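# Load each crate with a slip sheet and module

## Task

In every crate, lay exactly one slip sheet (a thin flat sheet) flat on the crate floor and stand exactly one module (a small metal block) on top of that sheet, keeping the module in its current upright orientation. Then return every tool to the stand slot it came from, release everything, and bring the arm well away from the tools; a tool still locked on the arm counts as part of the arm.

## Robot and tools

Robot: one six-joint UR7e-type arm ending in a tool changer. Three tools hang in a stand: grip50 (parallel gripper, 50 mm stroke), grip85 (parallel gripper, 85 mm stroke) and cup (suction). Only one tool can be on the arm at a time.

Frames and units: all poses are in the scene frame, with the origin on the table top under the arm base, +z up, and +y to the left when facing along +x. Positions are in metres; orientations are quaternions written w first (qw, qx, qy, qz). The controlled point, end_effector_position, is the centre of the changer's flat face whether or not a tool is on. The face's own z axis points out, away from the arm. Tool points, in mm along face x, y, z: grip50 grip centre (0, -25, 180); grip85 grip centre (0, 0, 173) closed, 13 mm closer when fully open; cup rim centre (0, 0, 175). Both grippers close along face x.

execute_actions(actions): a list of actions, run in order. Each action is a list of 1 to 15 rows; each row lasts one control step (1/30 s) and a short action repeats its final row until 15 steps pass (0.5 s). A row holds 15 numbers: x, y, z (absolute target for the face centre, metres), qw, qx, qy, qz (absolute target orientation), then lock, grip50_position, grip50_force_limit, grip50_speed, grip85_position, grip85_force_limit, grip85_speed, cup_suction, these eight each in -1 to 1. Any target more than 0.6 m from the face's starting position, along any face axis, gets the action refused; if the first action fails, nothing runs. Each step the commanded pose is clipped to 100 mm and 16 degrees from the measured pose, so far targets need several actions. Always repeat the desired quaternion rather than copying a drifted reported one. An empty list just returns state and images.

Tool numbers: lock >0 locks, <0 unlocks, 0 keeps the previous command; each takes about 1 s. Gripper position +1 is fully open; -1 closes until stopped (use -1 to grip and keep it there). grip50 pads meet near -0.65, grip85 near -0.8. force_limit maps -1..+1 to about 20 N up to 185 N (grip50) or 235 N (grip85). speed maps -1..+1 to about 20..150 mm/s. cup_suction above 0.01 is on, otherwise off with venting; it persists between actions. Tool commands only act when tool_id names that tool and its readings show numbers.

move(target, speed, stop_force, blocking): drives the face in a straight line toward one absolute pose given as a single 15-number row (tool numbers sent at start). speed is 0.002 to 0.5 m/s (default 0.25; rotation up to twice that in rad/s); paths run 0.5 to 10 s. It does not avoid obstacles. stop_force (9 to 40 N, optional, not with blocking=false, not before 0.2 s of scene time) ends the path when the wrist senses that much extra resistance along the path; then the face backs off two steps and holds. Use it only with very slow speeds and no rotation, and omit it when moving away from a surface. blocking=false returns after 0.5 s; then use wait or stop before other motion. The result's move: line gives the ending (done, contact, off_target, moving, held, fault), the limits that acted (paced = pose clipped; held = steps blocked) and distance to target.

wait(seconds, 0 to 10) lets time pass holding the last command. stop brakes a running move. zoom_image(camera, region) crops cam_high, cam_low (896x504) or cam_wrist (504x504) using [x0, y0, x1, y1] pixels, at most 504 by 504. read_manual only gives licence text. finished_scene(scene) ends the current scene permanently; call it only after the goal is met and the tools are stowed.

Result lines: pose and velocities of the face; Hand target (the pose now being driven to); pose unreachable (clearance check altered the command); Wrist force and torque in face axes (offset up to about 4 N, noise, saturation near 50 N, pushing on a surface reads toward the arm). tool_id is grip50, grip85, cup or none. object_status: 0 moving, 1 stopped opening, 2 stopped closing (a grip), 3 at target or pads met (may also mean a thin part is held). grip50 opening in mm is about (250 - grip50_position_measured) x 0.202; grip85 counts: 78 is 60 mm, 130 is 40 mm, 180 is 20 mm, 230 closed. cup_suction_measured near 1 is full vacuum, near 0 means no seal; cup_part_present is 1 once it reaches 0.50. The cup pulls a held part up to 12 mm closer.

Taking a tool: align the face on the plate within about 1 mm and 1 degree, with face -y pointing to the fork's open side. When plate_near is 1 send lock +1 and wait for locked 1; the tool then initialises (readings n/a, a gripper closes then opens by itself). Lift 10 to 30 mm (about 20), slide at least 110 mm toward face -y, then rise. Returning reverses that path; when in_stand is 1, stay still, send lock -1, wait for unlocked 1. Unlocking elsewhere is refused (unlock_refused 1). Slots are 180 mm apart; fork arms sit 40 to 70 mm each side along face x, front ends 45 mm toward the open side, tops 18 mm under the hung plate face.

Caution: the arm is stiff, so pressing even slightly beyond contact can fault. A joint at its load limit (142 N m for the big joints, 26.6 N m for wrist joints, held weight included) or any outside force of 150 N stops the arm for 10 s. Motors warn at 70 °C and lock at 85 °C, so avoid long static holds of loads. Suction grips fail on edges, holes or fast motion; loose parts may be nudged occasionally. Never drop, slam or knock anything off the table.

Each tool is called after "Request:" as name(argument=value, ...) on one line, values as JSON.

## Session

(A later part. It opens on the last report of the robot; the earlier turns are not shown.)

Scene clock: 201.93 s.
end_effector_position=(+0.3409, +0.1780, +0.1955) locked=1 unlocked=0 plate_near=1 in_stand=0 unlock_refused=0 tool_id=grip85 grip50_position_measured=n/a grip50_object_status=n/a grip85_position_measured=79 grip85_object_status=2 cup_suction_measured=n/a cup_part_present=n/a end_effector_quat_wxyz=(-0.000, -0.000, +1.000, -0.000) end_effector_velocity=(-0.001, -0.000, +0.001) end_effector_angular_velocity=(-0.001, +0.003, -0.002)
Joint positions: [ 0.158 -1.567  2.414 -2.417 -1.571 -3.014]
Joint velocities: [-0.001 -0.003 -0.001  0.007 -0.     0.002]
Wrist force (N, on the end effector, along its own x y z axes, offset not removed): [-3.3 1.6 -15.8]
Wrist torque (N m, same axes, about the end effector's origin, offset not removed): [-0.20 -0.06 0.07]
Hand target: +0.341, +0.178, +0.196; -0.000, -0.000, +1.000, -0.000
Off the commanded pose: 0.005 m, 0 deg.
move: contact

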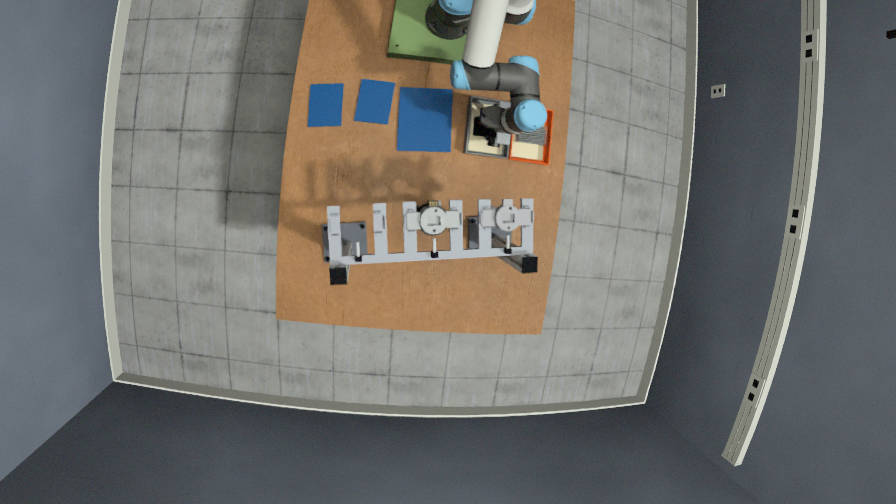

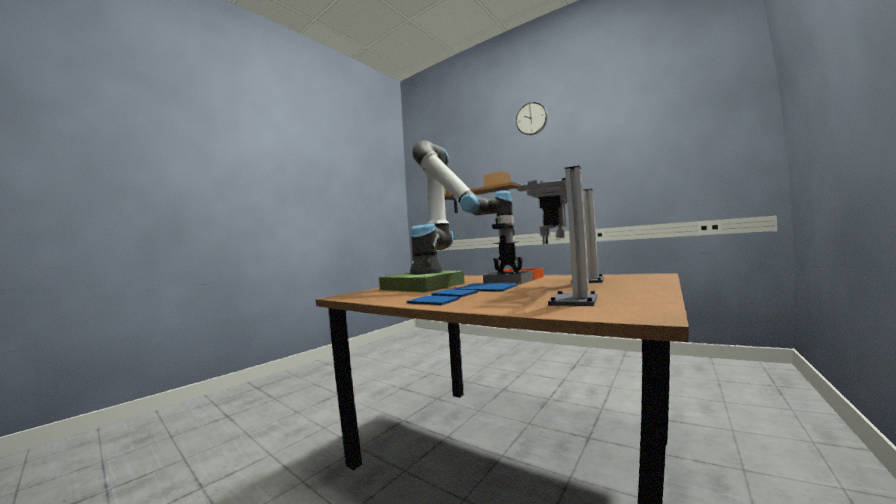

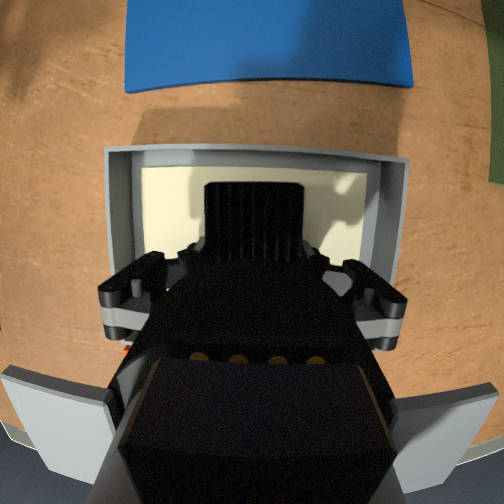

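Request:
move(target=[0.341,0.178,0.1958,0,0,1,0,0,1,0,0,1,-0.6,0,0])

Request:
move(target=[0.341,0.178,0.26,0,0,1,0,0,1,0,0,1,-0.6,0,0], speed=0.1)

Request:
move(target=[0.48,-0.2186,0.381,0,0.66,0.7513,0,0,1,0,0,1,0,0,0])

Request:
move(target=[0.6438,-0.1973,0.381,0,0.66,0.7513,0,0,1,0,0,1,0,0,0], speed=0.1)

Request:
move(target=[0.6438,-0.1973,0.3608,0,0.66,0.7513,0,0,1,0,0,1,0,0,0], speed=0.015)

Request:
execute_actions(actions=[[[0.6438,-0.1973,0.3608,0,0.66,0.7513,0,-1,1,0,0,1,0,0,0]],[[0.6438,-0.1973,0.3608,0,0.66,0.7513,0,-1,1,0,0,1,0,0,0]],[[0.6438,-0.1973,0.3608,0,0.66,0.7513,0,-1,1,0,0,1,0,0,0]]])

Request:
move(target=[0.6438,-0.1973,0.385,0,0.66,0.7513,0,0,1,0,0,1,0,0,0], speed=0.05)

Scene clock: 206.53 s.
end_effector_position=(+0.3410, +0.1780, +0.1958) locked=1 unlocked=0 plate_near=1 in_stand=0 unlock_refused=0 tool_id=grip85 grip50_position_measured=n/a grip50_object_status=n/a grip85_position_measured=3 grip85_object_status=0 cup_suction_measured=n/a cup_part_present=n/a end_effector_quat_wxyz=(-0.000, +0.000, +1.000, +0.000) end_effector_velocity=(-0.000, -0.000, -0.000) end_effector_angular_velocity=(-0.000, +0.001, -0.001)
Joint positions: [ 0.158 -1.568  2.414 -2.416 -1.571 -3.014]
Joint velocities: [-0.     0.     0.     0.001 -0.     0.001]
Wrist force (N, on the end effector, along its own x y z axes, offset not removed): [0.2 1.8 -1.8]
Wrist torque (N m, same axes, about the end effector's origin, offset not removed): [0.15 0.11 0.01]
Hand target: +0.341, +0.178, +0.196; +0.000, -0.000, +1.000, +0.000
Off the commanded pose: 0.000 m, 0 deg.
move: done

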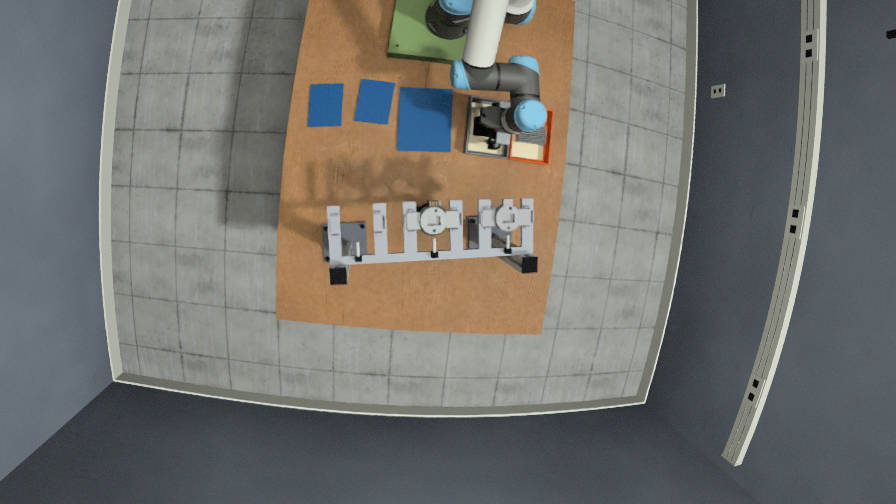

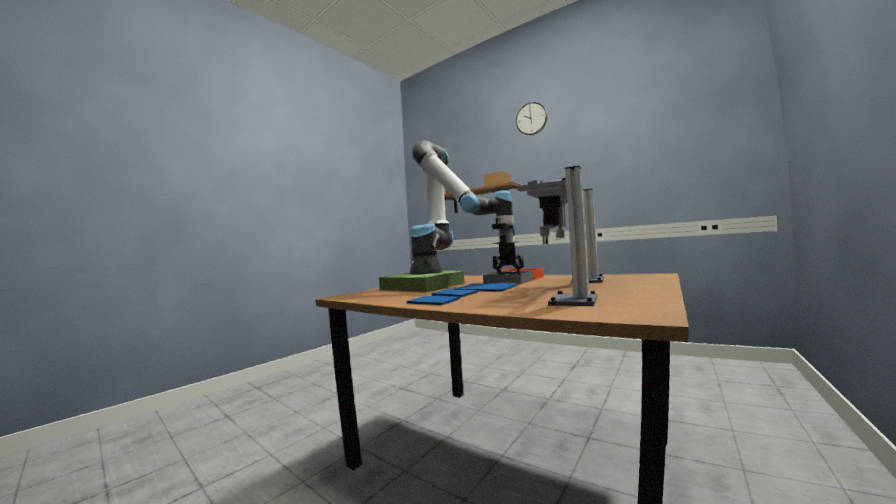

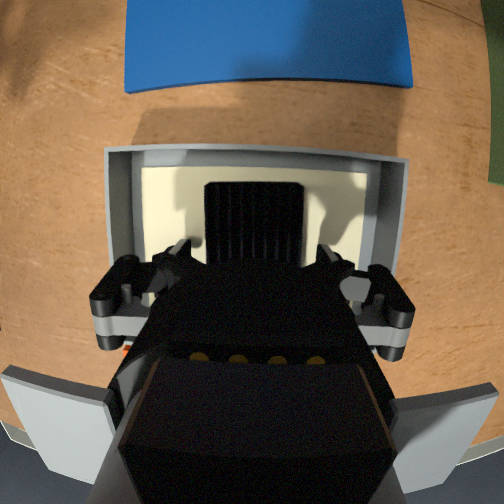

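Scene clock: 207.63 s.
end_effector_position=(+0.3410, +0.1780, +0.2598) locked=1 unlocked=0 plate_near=1 in_stand=0 unlock_refused=0 tool_id=grip85 grip50_position_measured=n/a grip50_object_status=n/a grip85_position_measured=3 grip85_object_status=3 cup_suction_measured=n/a cup_part_present=n/a end_effector_quat_wxyz=(+0.000, -0.000, +1.000, -0.000) end_effector_velocity=(+0.000, -0.001, +0.002) end_effector_angular_velocity=(-0.001, -0.000, -0.001)
Joint positions: [ 0.158 -1.712  2.324 -2.182 -1.571 -3.014]
Joint velocities: [-0.001 -0.003 -0.003  0.006 -0.001 -0.   ]
Wrist force (N, on the end effector, along its own x y z axes, offset not removed): [-3.4 -0.4 -2.6]
Wrist torque (N m, same axes, about the end effector's origin, offset not removed): [-0.08 0.25 0.04]
Hand target: +0.341, +0.178, +0.260; +0.000, +0.000, +1.000, -0.000
Off the commanded pose: 0.000 m, 0 deg.
move: done

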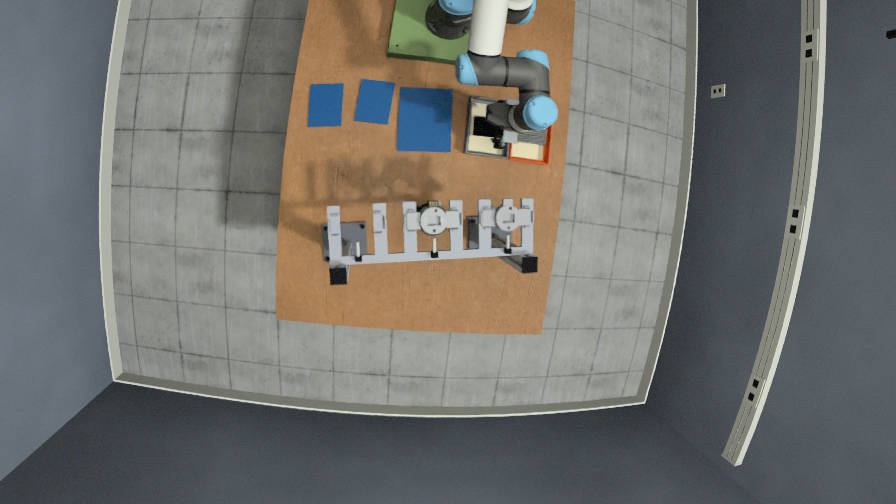

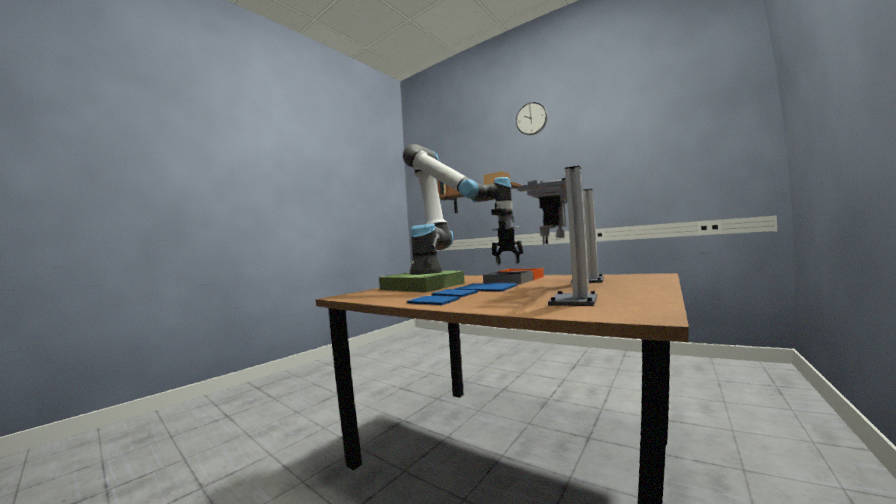

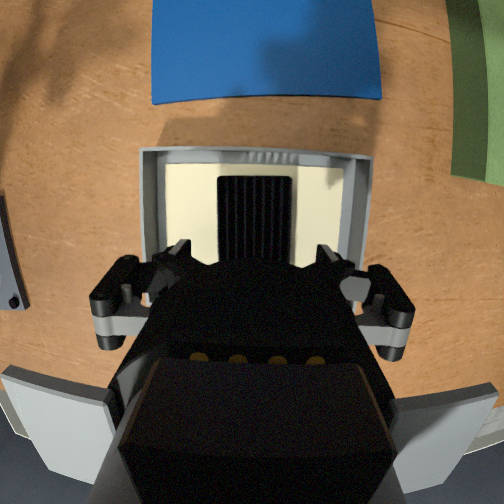

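Scene clock: 211.03 s.
end_effector_position=(+0.4810, -0.2177, +0.3810) locked=1 unlocked=0 plate_near=1 in_stand=0 unlock_refused=0 tool_id=grip85 grip50_position_measured=n/a grip50_object_status=n/a grip85_position_measured=3 grip85_object_status=3 cup_suction_measured=n/a cup_part_present=n/a end_effector_quat_wxyz=(+0.000, +0.660, +0.751, +0.001) end_effector_velocity=(+0.001, -0.001, +0.000) end_effector_angular_velocity=(+0.000, +0.001, -0.003)
Joint positions: [-0.65  -1.491  1.768 -1.848 -1.569 -2.381]
Joint velocities: [-0.     0.003 -0.005  0.003 -0.     0.003]
Wrist force (N, on the end effector, along its own x y z axes, offset not removed): [-2.4 3.1 2.4]
Wrist torque (N m, same axes, about the end effector's origin, offset not removed): [0.23 0.32 0.27]
Hand target: +0.481, -0.218, +0.381; +0.000, +0.660, +0.751, +0.001
Off the commanded pose: 0.001 m, 0 deg.
move: done

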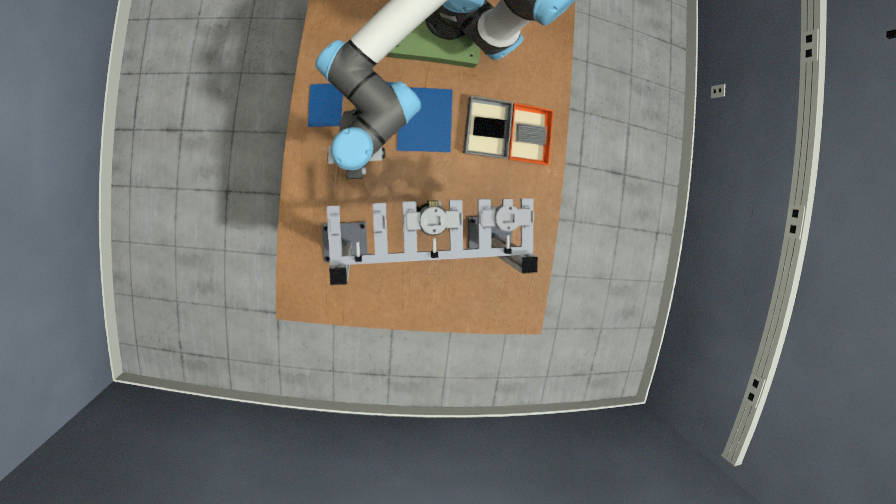

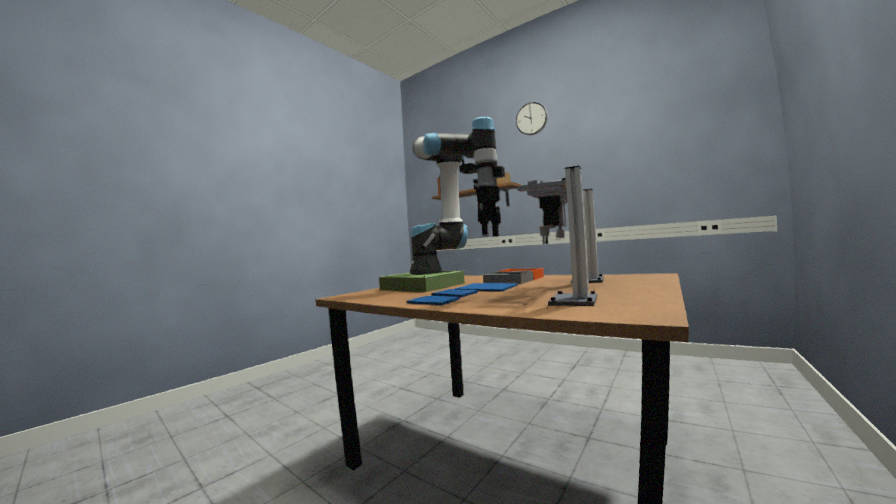

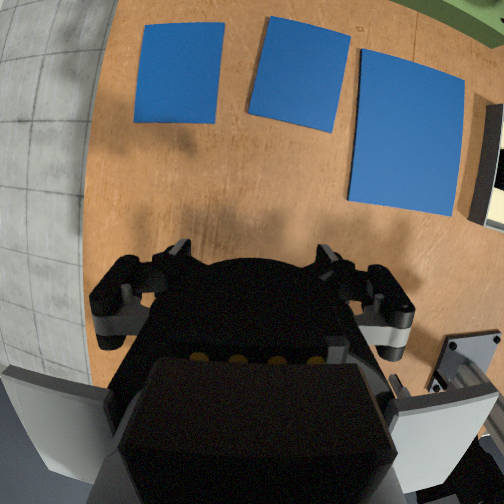

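Scene clock: 213.13 s.
end_effector_position=(+0.6435, -0.1972, +0.3811) locked=1 unlocked=0 plate_near=1 in_stand=0 unlock_refused=0 tool_id=grip85 grip50_position_measured=n/a grip50_object_status=n/a grip85_position_measured=3 grip85_object_status=3 cup_suction_measured=n/a cup_part_present=n/a end_effector_quat_wxyz=(-0.000, +0.660, +0.751, -0.000) end_effector_velocity=(+0.001, -0.000, -0.000) end_effector_angular_velocity=(+0.000, +0.001, -0.001)
Joint positions: [-0.466 -1.148  1.329 -1.752 -1.572 -2.196]
Joint velocities: [ 0.001  0.004 -0.006  0.003 -0.001  0.001]
Wrist force (N, on the end effector, along its own x y z axes, offset not removed): [-2.0 2.1 0.1]
Wrist torque (N m, same axes, about the end effector's origin, offset not removed): [0.03 0.30 0.01]
Hand target: +0.644, -0.197, +0.381; -0.000, +0.660, +0.751, -0.000
Off the commanded pose: 0.000 m, 0 deg.
move: done

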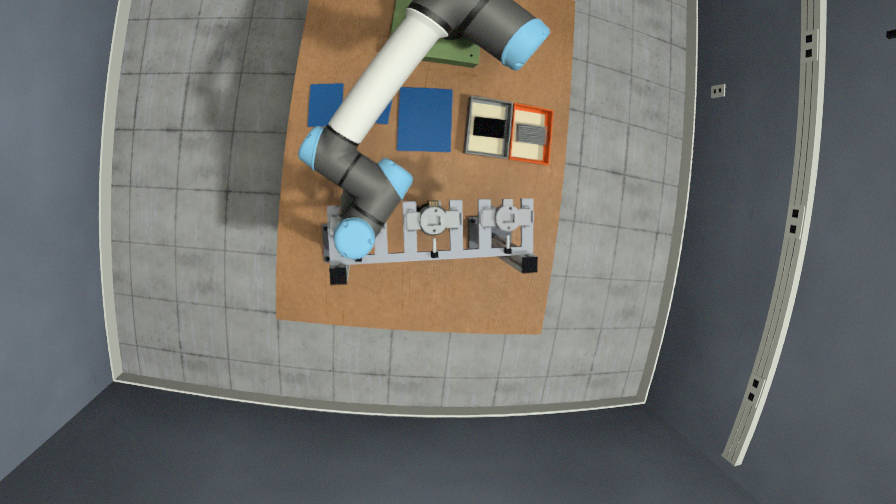

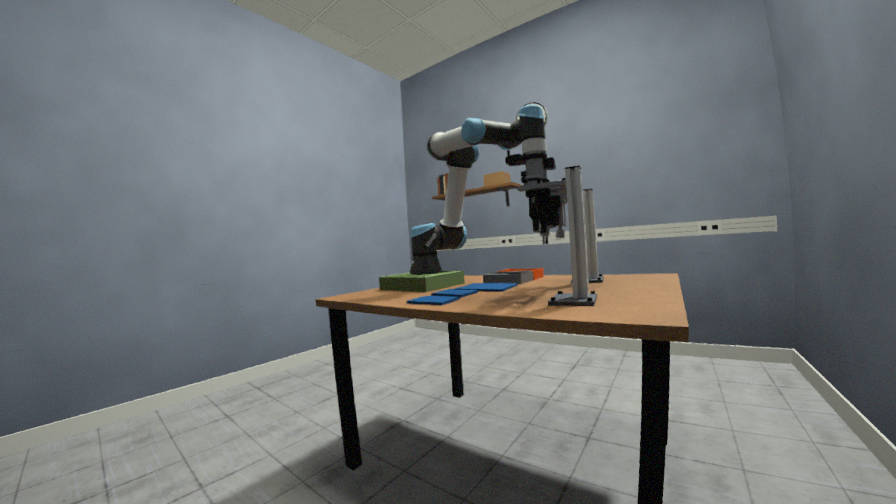

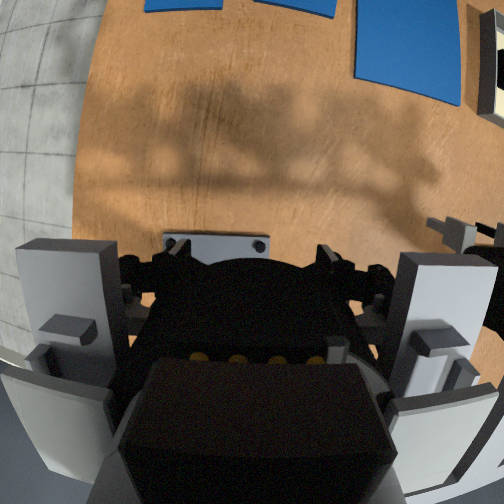

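Scene clock: 214.73 s.
end_effector_position=(+0.6438, -0.1973, +0.3609) locked=1 unlocked=0 plate_near=1 in_stand=1 unlock_refused=0 tool_id=grip85 grip50_position_measured=n/a grip50_object_status=n/a grip85_position_measured=3 grip85_object_status=3 cup_suction_measured=n/a cup_part_present=n/a end_effector_quat_wxyz=(-0.000, +0.660, +0.751, +0.000) end_effector_velocity=(+0.000, +0.000, -0.001) end_effector_angular_velocity=(+0.000, -0.001, +0.000)
Joint positions: [-0.466 -1.137  1.366 -1.8   -1.571 -2.196]
Joint velocities: [ 0.     0.001  0.003 -0.004  0.001 -0.   ]
Wrist force (N, on the end effector, along its own x y z axes, offset not removed): [2.1 2.2 -5.8]
Wrist torque (N m, same axes, about the end effector's origin, offset not removed): [0.04 0.29 -0.05]
Hand target: +0.644, -0.197, +0.361; -0.000, +0.660, +0.751, -0.000
Off the commanded pose: 0.000 m, 0 deg.
move: done

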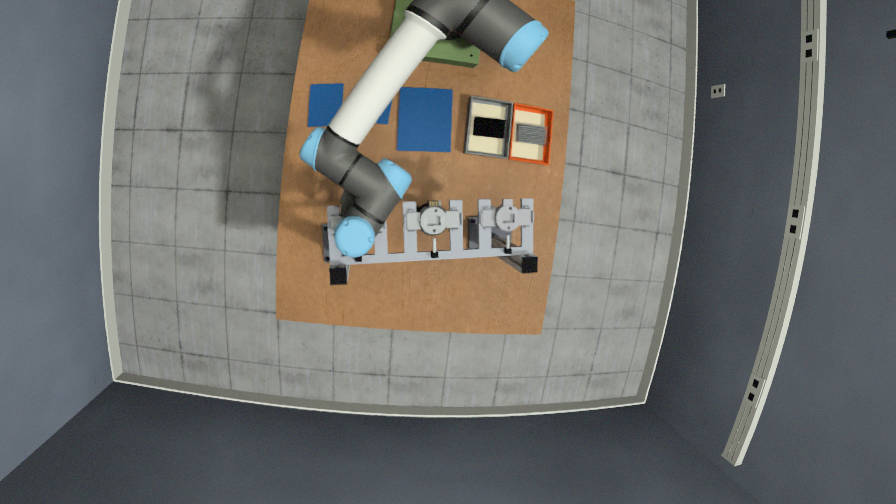

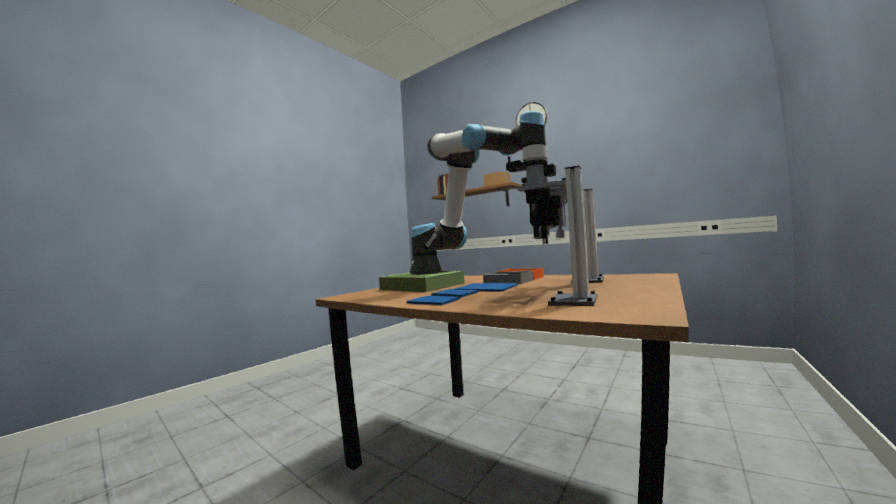

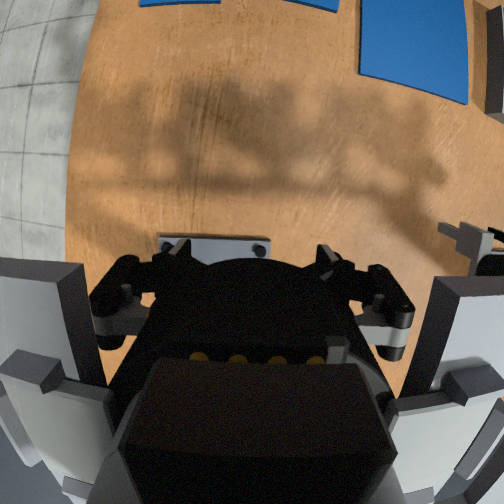

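Scene clock: 216.23 s.
end_effector_position=(+0.6438, -0.1973, +0.3608) locked=0 unlocked=1 plate_near=1 in_stand=1 unlock_refused=0 tool_id=none grip50_position_measured=n/a grip50_object_status=n/a grip85_position_measured=n/a grip85_object_status=n/a cup_suction_measured=n/a cup_part_present=n/a end_effector_quat_wxyz=(+0.000, +0.660, +0.751, +0.000) end_effector_velocity=(+0.000, +0.001, -0.000) end_effector_angular_velocity=(+0.000, +0.001, +0.001)
Joint positions: [-0.466 -1.137  1.367 -1.8   -1.571 -2.196]
Joint velocities: [ 0.001  0.    -0.     0.001  0.    -0.   ]
Wrist force (N, on the end effector, along its own x y z axes, offset not removed): [1.1 0.8 -2.1]
Wrist torque (N m, same axes, about the end effector's origin, offset not removed): [0.09 0.09 -0.08]
Hand target: +0.644, -0.197, +0.361; +0.000, +0.660, +0.751, +0.000
Off the commanded pose: 0.000 m, 0 deg.

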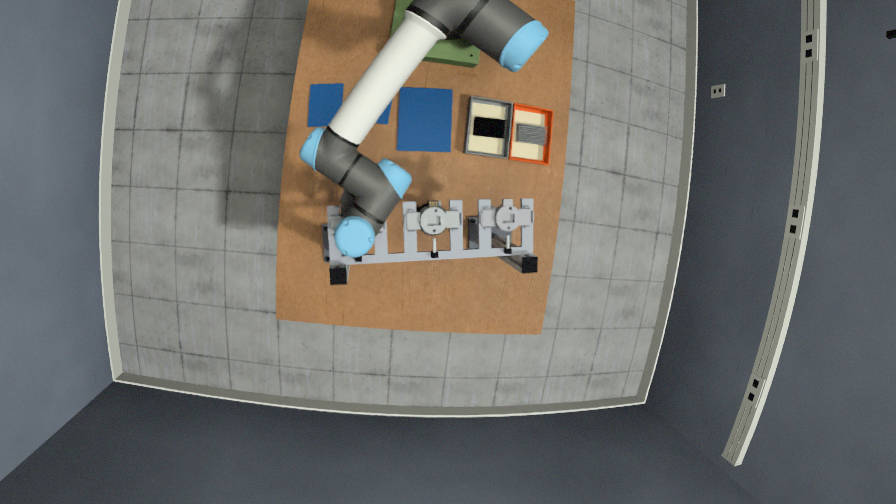

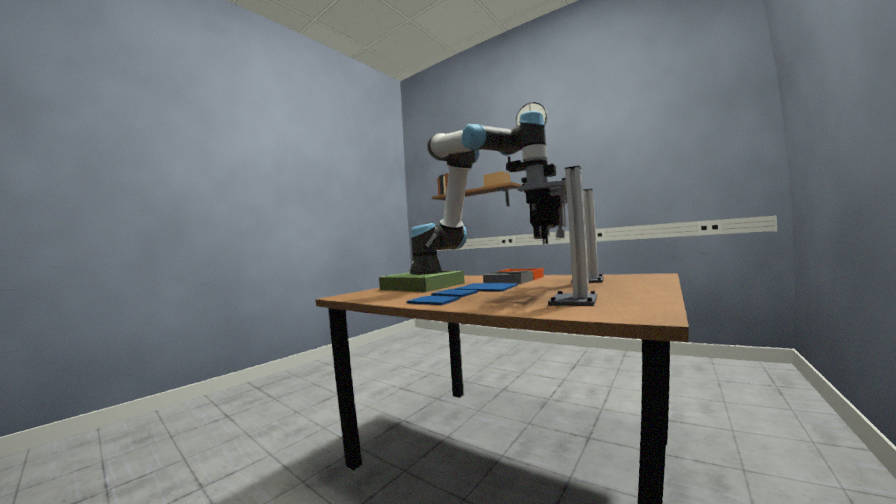

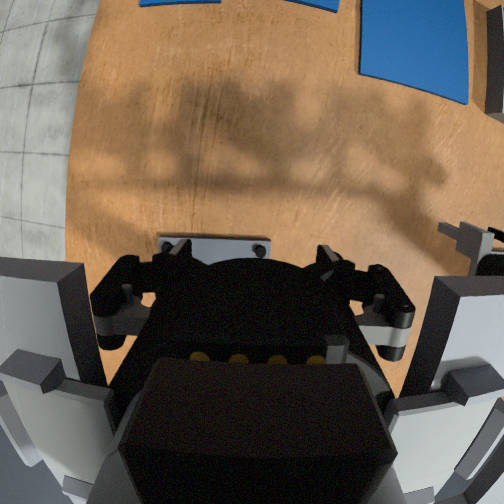

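Scene clock: 217.10 s.
end_effector_position=(+0.6438, -0.1973, +0.3849) locked=0 unlocked=1 plate_near=0 in_stand=0 unlock_refused=0 tool_id=none grip50_position_measured=n/a grip50_object_status=n/a grip85_position_measured=n/a grip85_object_status=n/a cup_suction_measured=n/a cup_part_present=n/a end_effector_quat_wxyz=(+0.000, +0.660, +0.751, -0.000) end_effector_velocity=(+0.000, -0.000, +0.002) end_effector_angular_velocity=(-0.001, +0.000, -0.000)
Joint positions: [-0.466 -1.149  1.321 -1.743 -1.571 -2.196]
Joint velocities: [-0.    -0.    -0.004  0.004 -0.001 -0.   ]
Wrist force (N, on the end effector, along its own x y z axes, offset not removed): [0.1 0.9 -0.3]
Wrist torque (N m, same axes, about the end effector's origin, offset not removed): [0.19 -0.02 0.04]
Hand target: +0.644, -0.197, +0.385; +0.000, +0.660, +0.751, +0.000
Off the commanded pose: 0.000 m, 0 deg.
move: done

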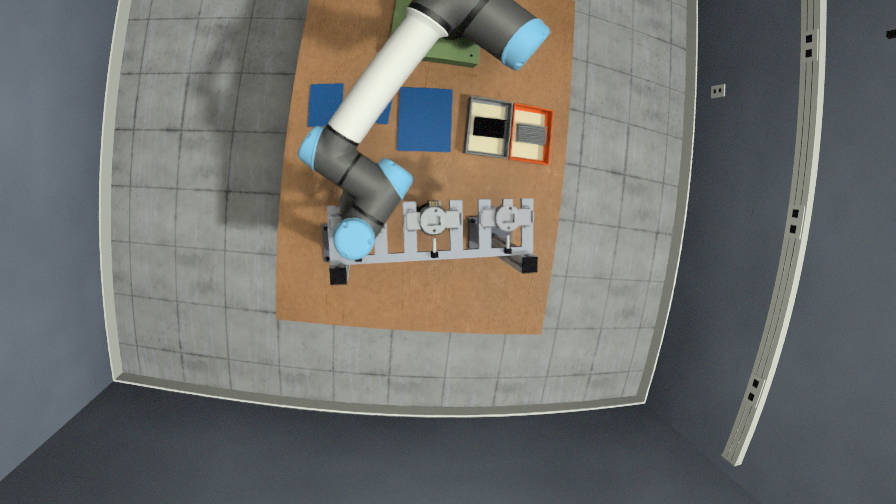

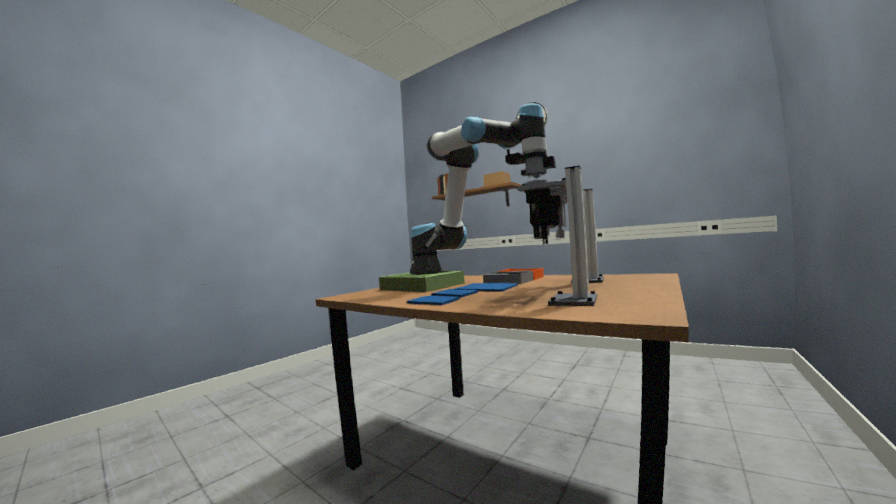

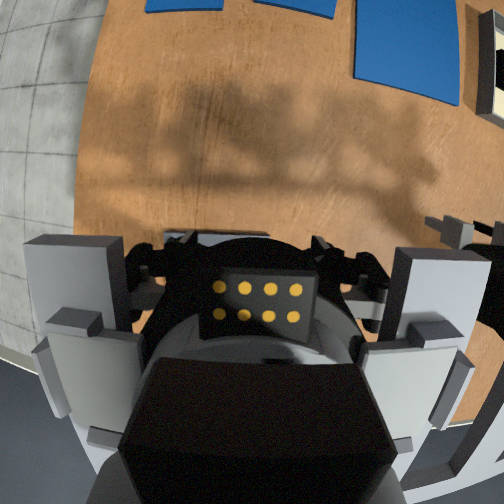

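Request:
move(target=[0.4,-0.15,0.5,0,0.66,0.7513,0,0,1,0,0,1,0,0,0])

Request:
finished_scene(scene=1)

Scene clock: 220.27 s.
end_effector_position=(+0.4002, -0.1503, +0.4997) locked=0 unlocked=1 plate_near=0 in_stand=0 unlock_refused=0 tool_id=none grip50_position_measured=n/a grip50_object_status=n/a grip85_position_measured=n/a grip85_object_status=n/a cup_suction_measured=n/a cup_part_present=n/a end_effector_quat_wxyz=(+0.000, +0.660, +0.751, +0.000) end_effector_velocity=(-0.002, +0.000, +0.001) end_effector_angular_velocity=(+0.000, -0.000, +0.001)
Joint positions: [-0.646 -1.772  1.724 -1.522 -1.571 -2.376]
Joint velocities: [-0.003 -0.004  0.001  0.003  0.    -0.003]
Wrist force (N, on the end effector, along its own x y z axes, offset not removed): [-1.8 -0.6 -0.1]
Wrist torque (N m, same axes, about the end effector's origin, offset not removed): [-0.05 0.10 0.03]
Hand target: +0.400, -0.150, +0.500; +0.000, +0.660, +0.751, +0.000
Off the commanded pose: 0.000 m, 0 deg.
move: done

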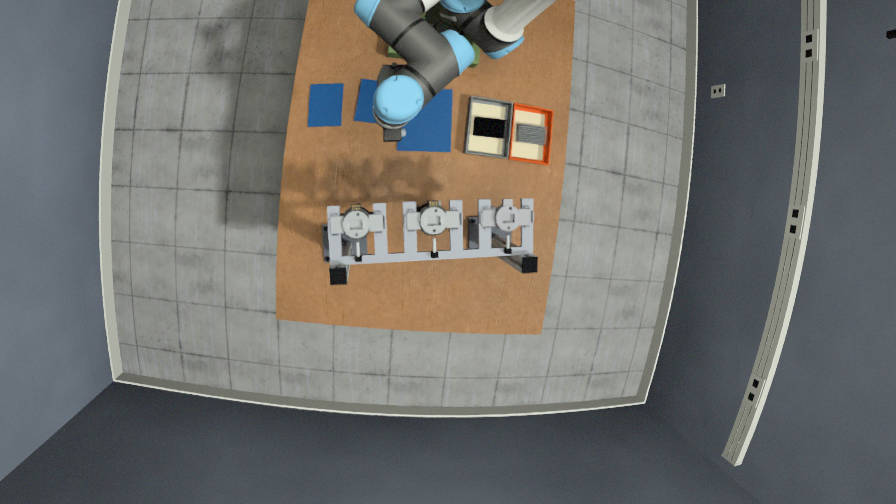

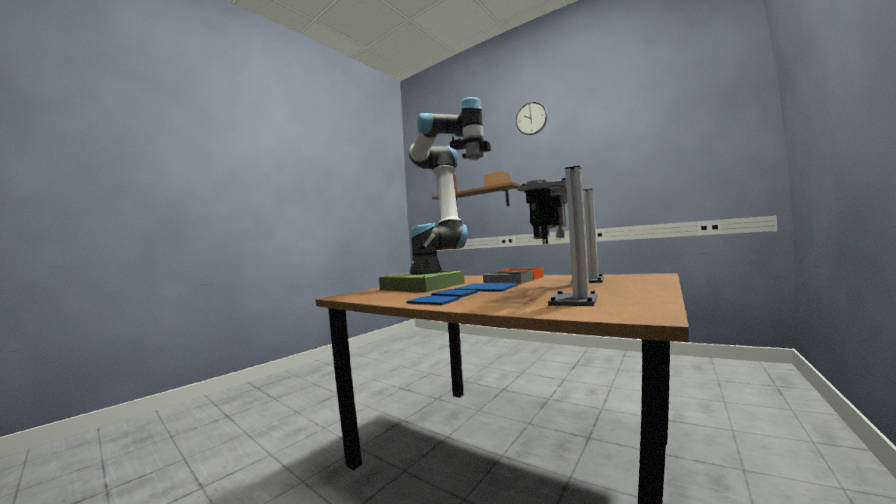

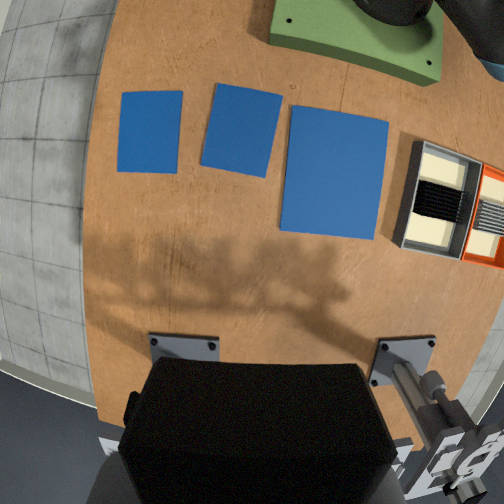

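The scene is finished: the task was done.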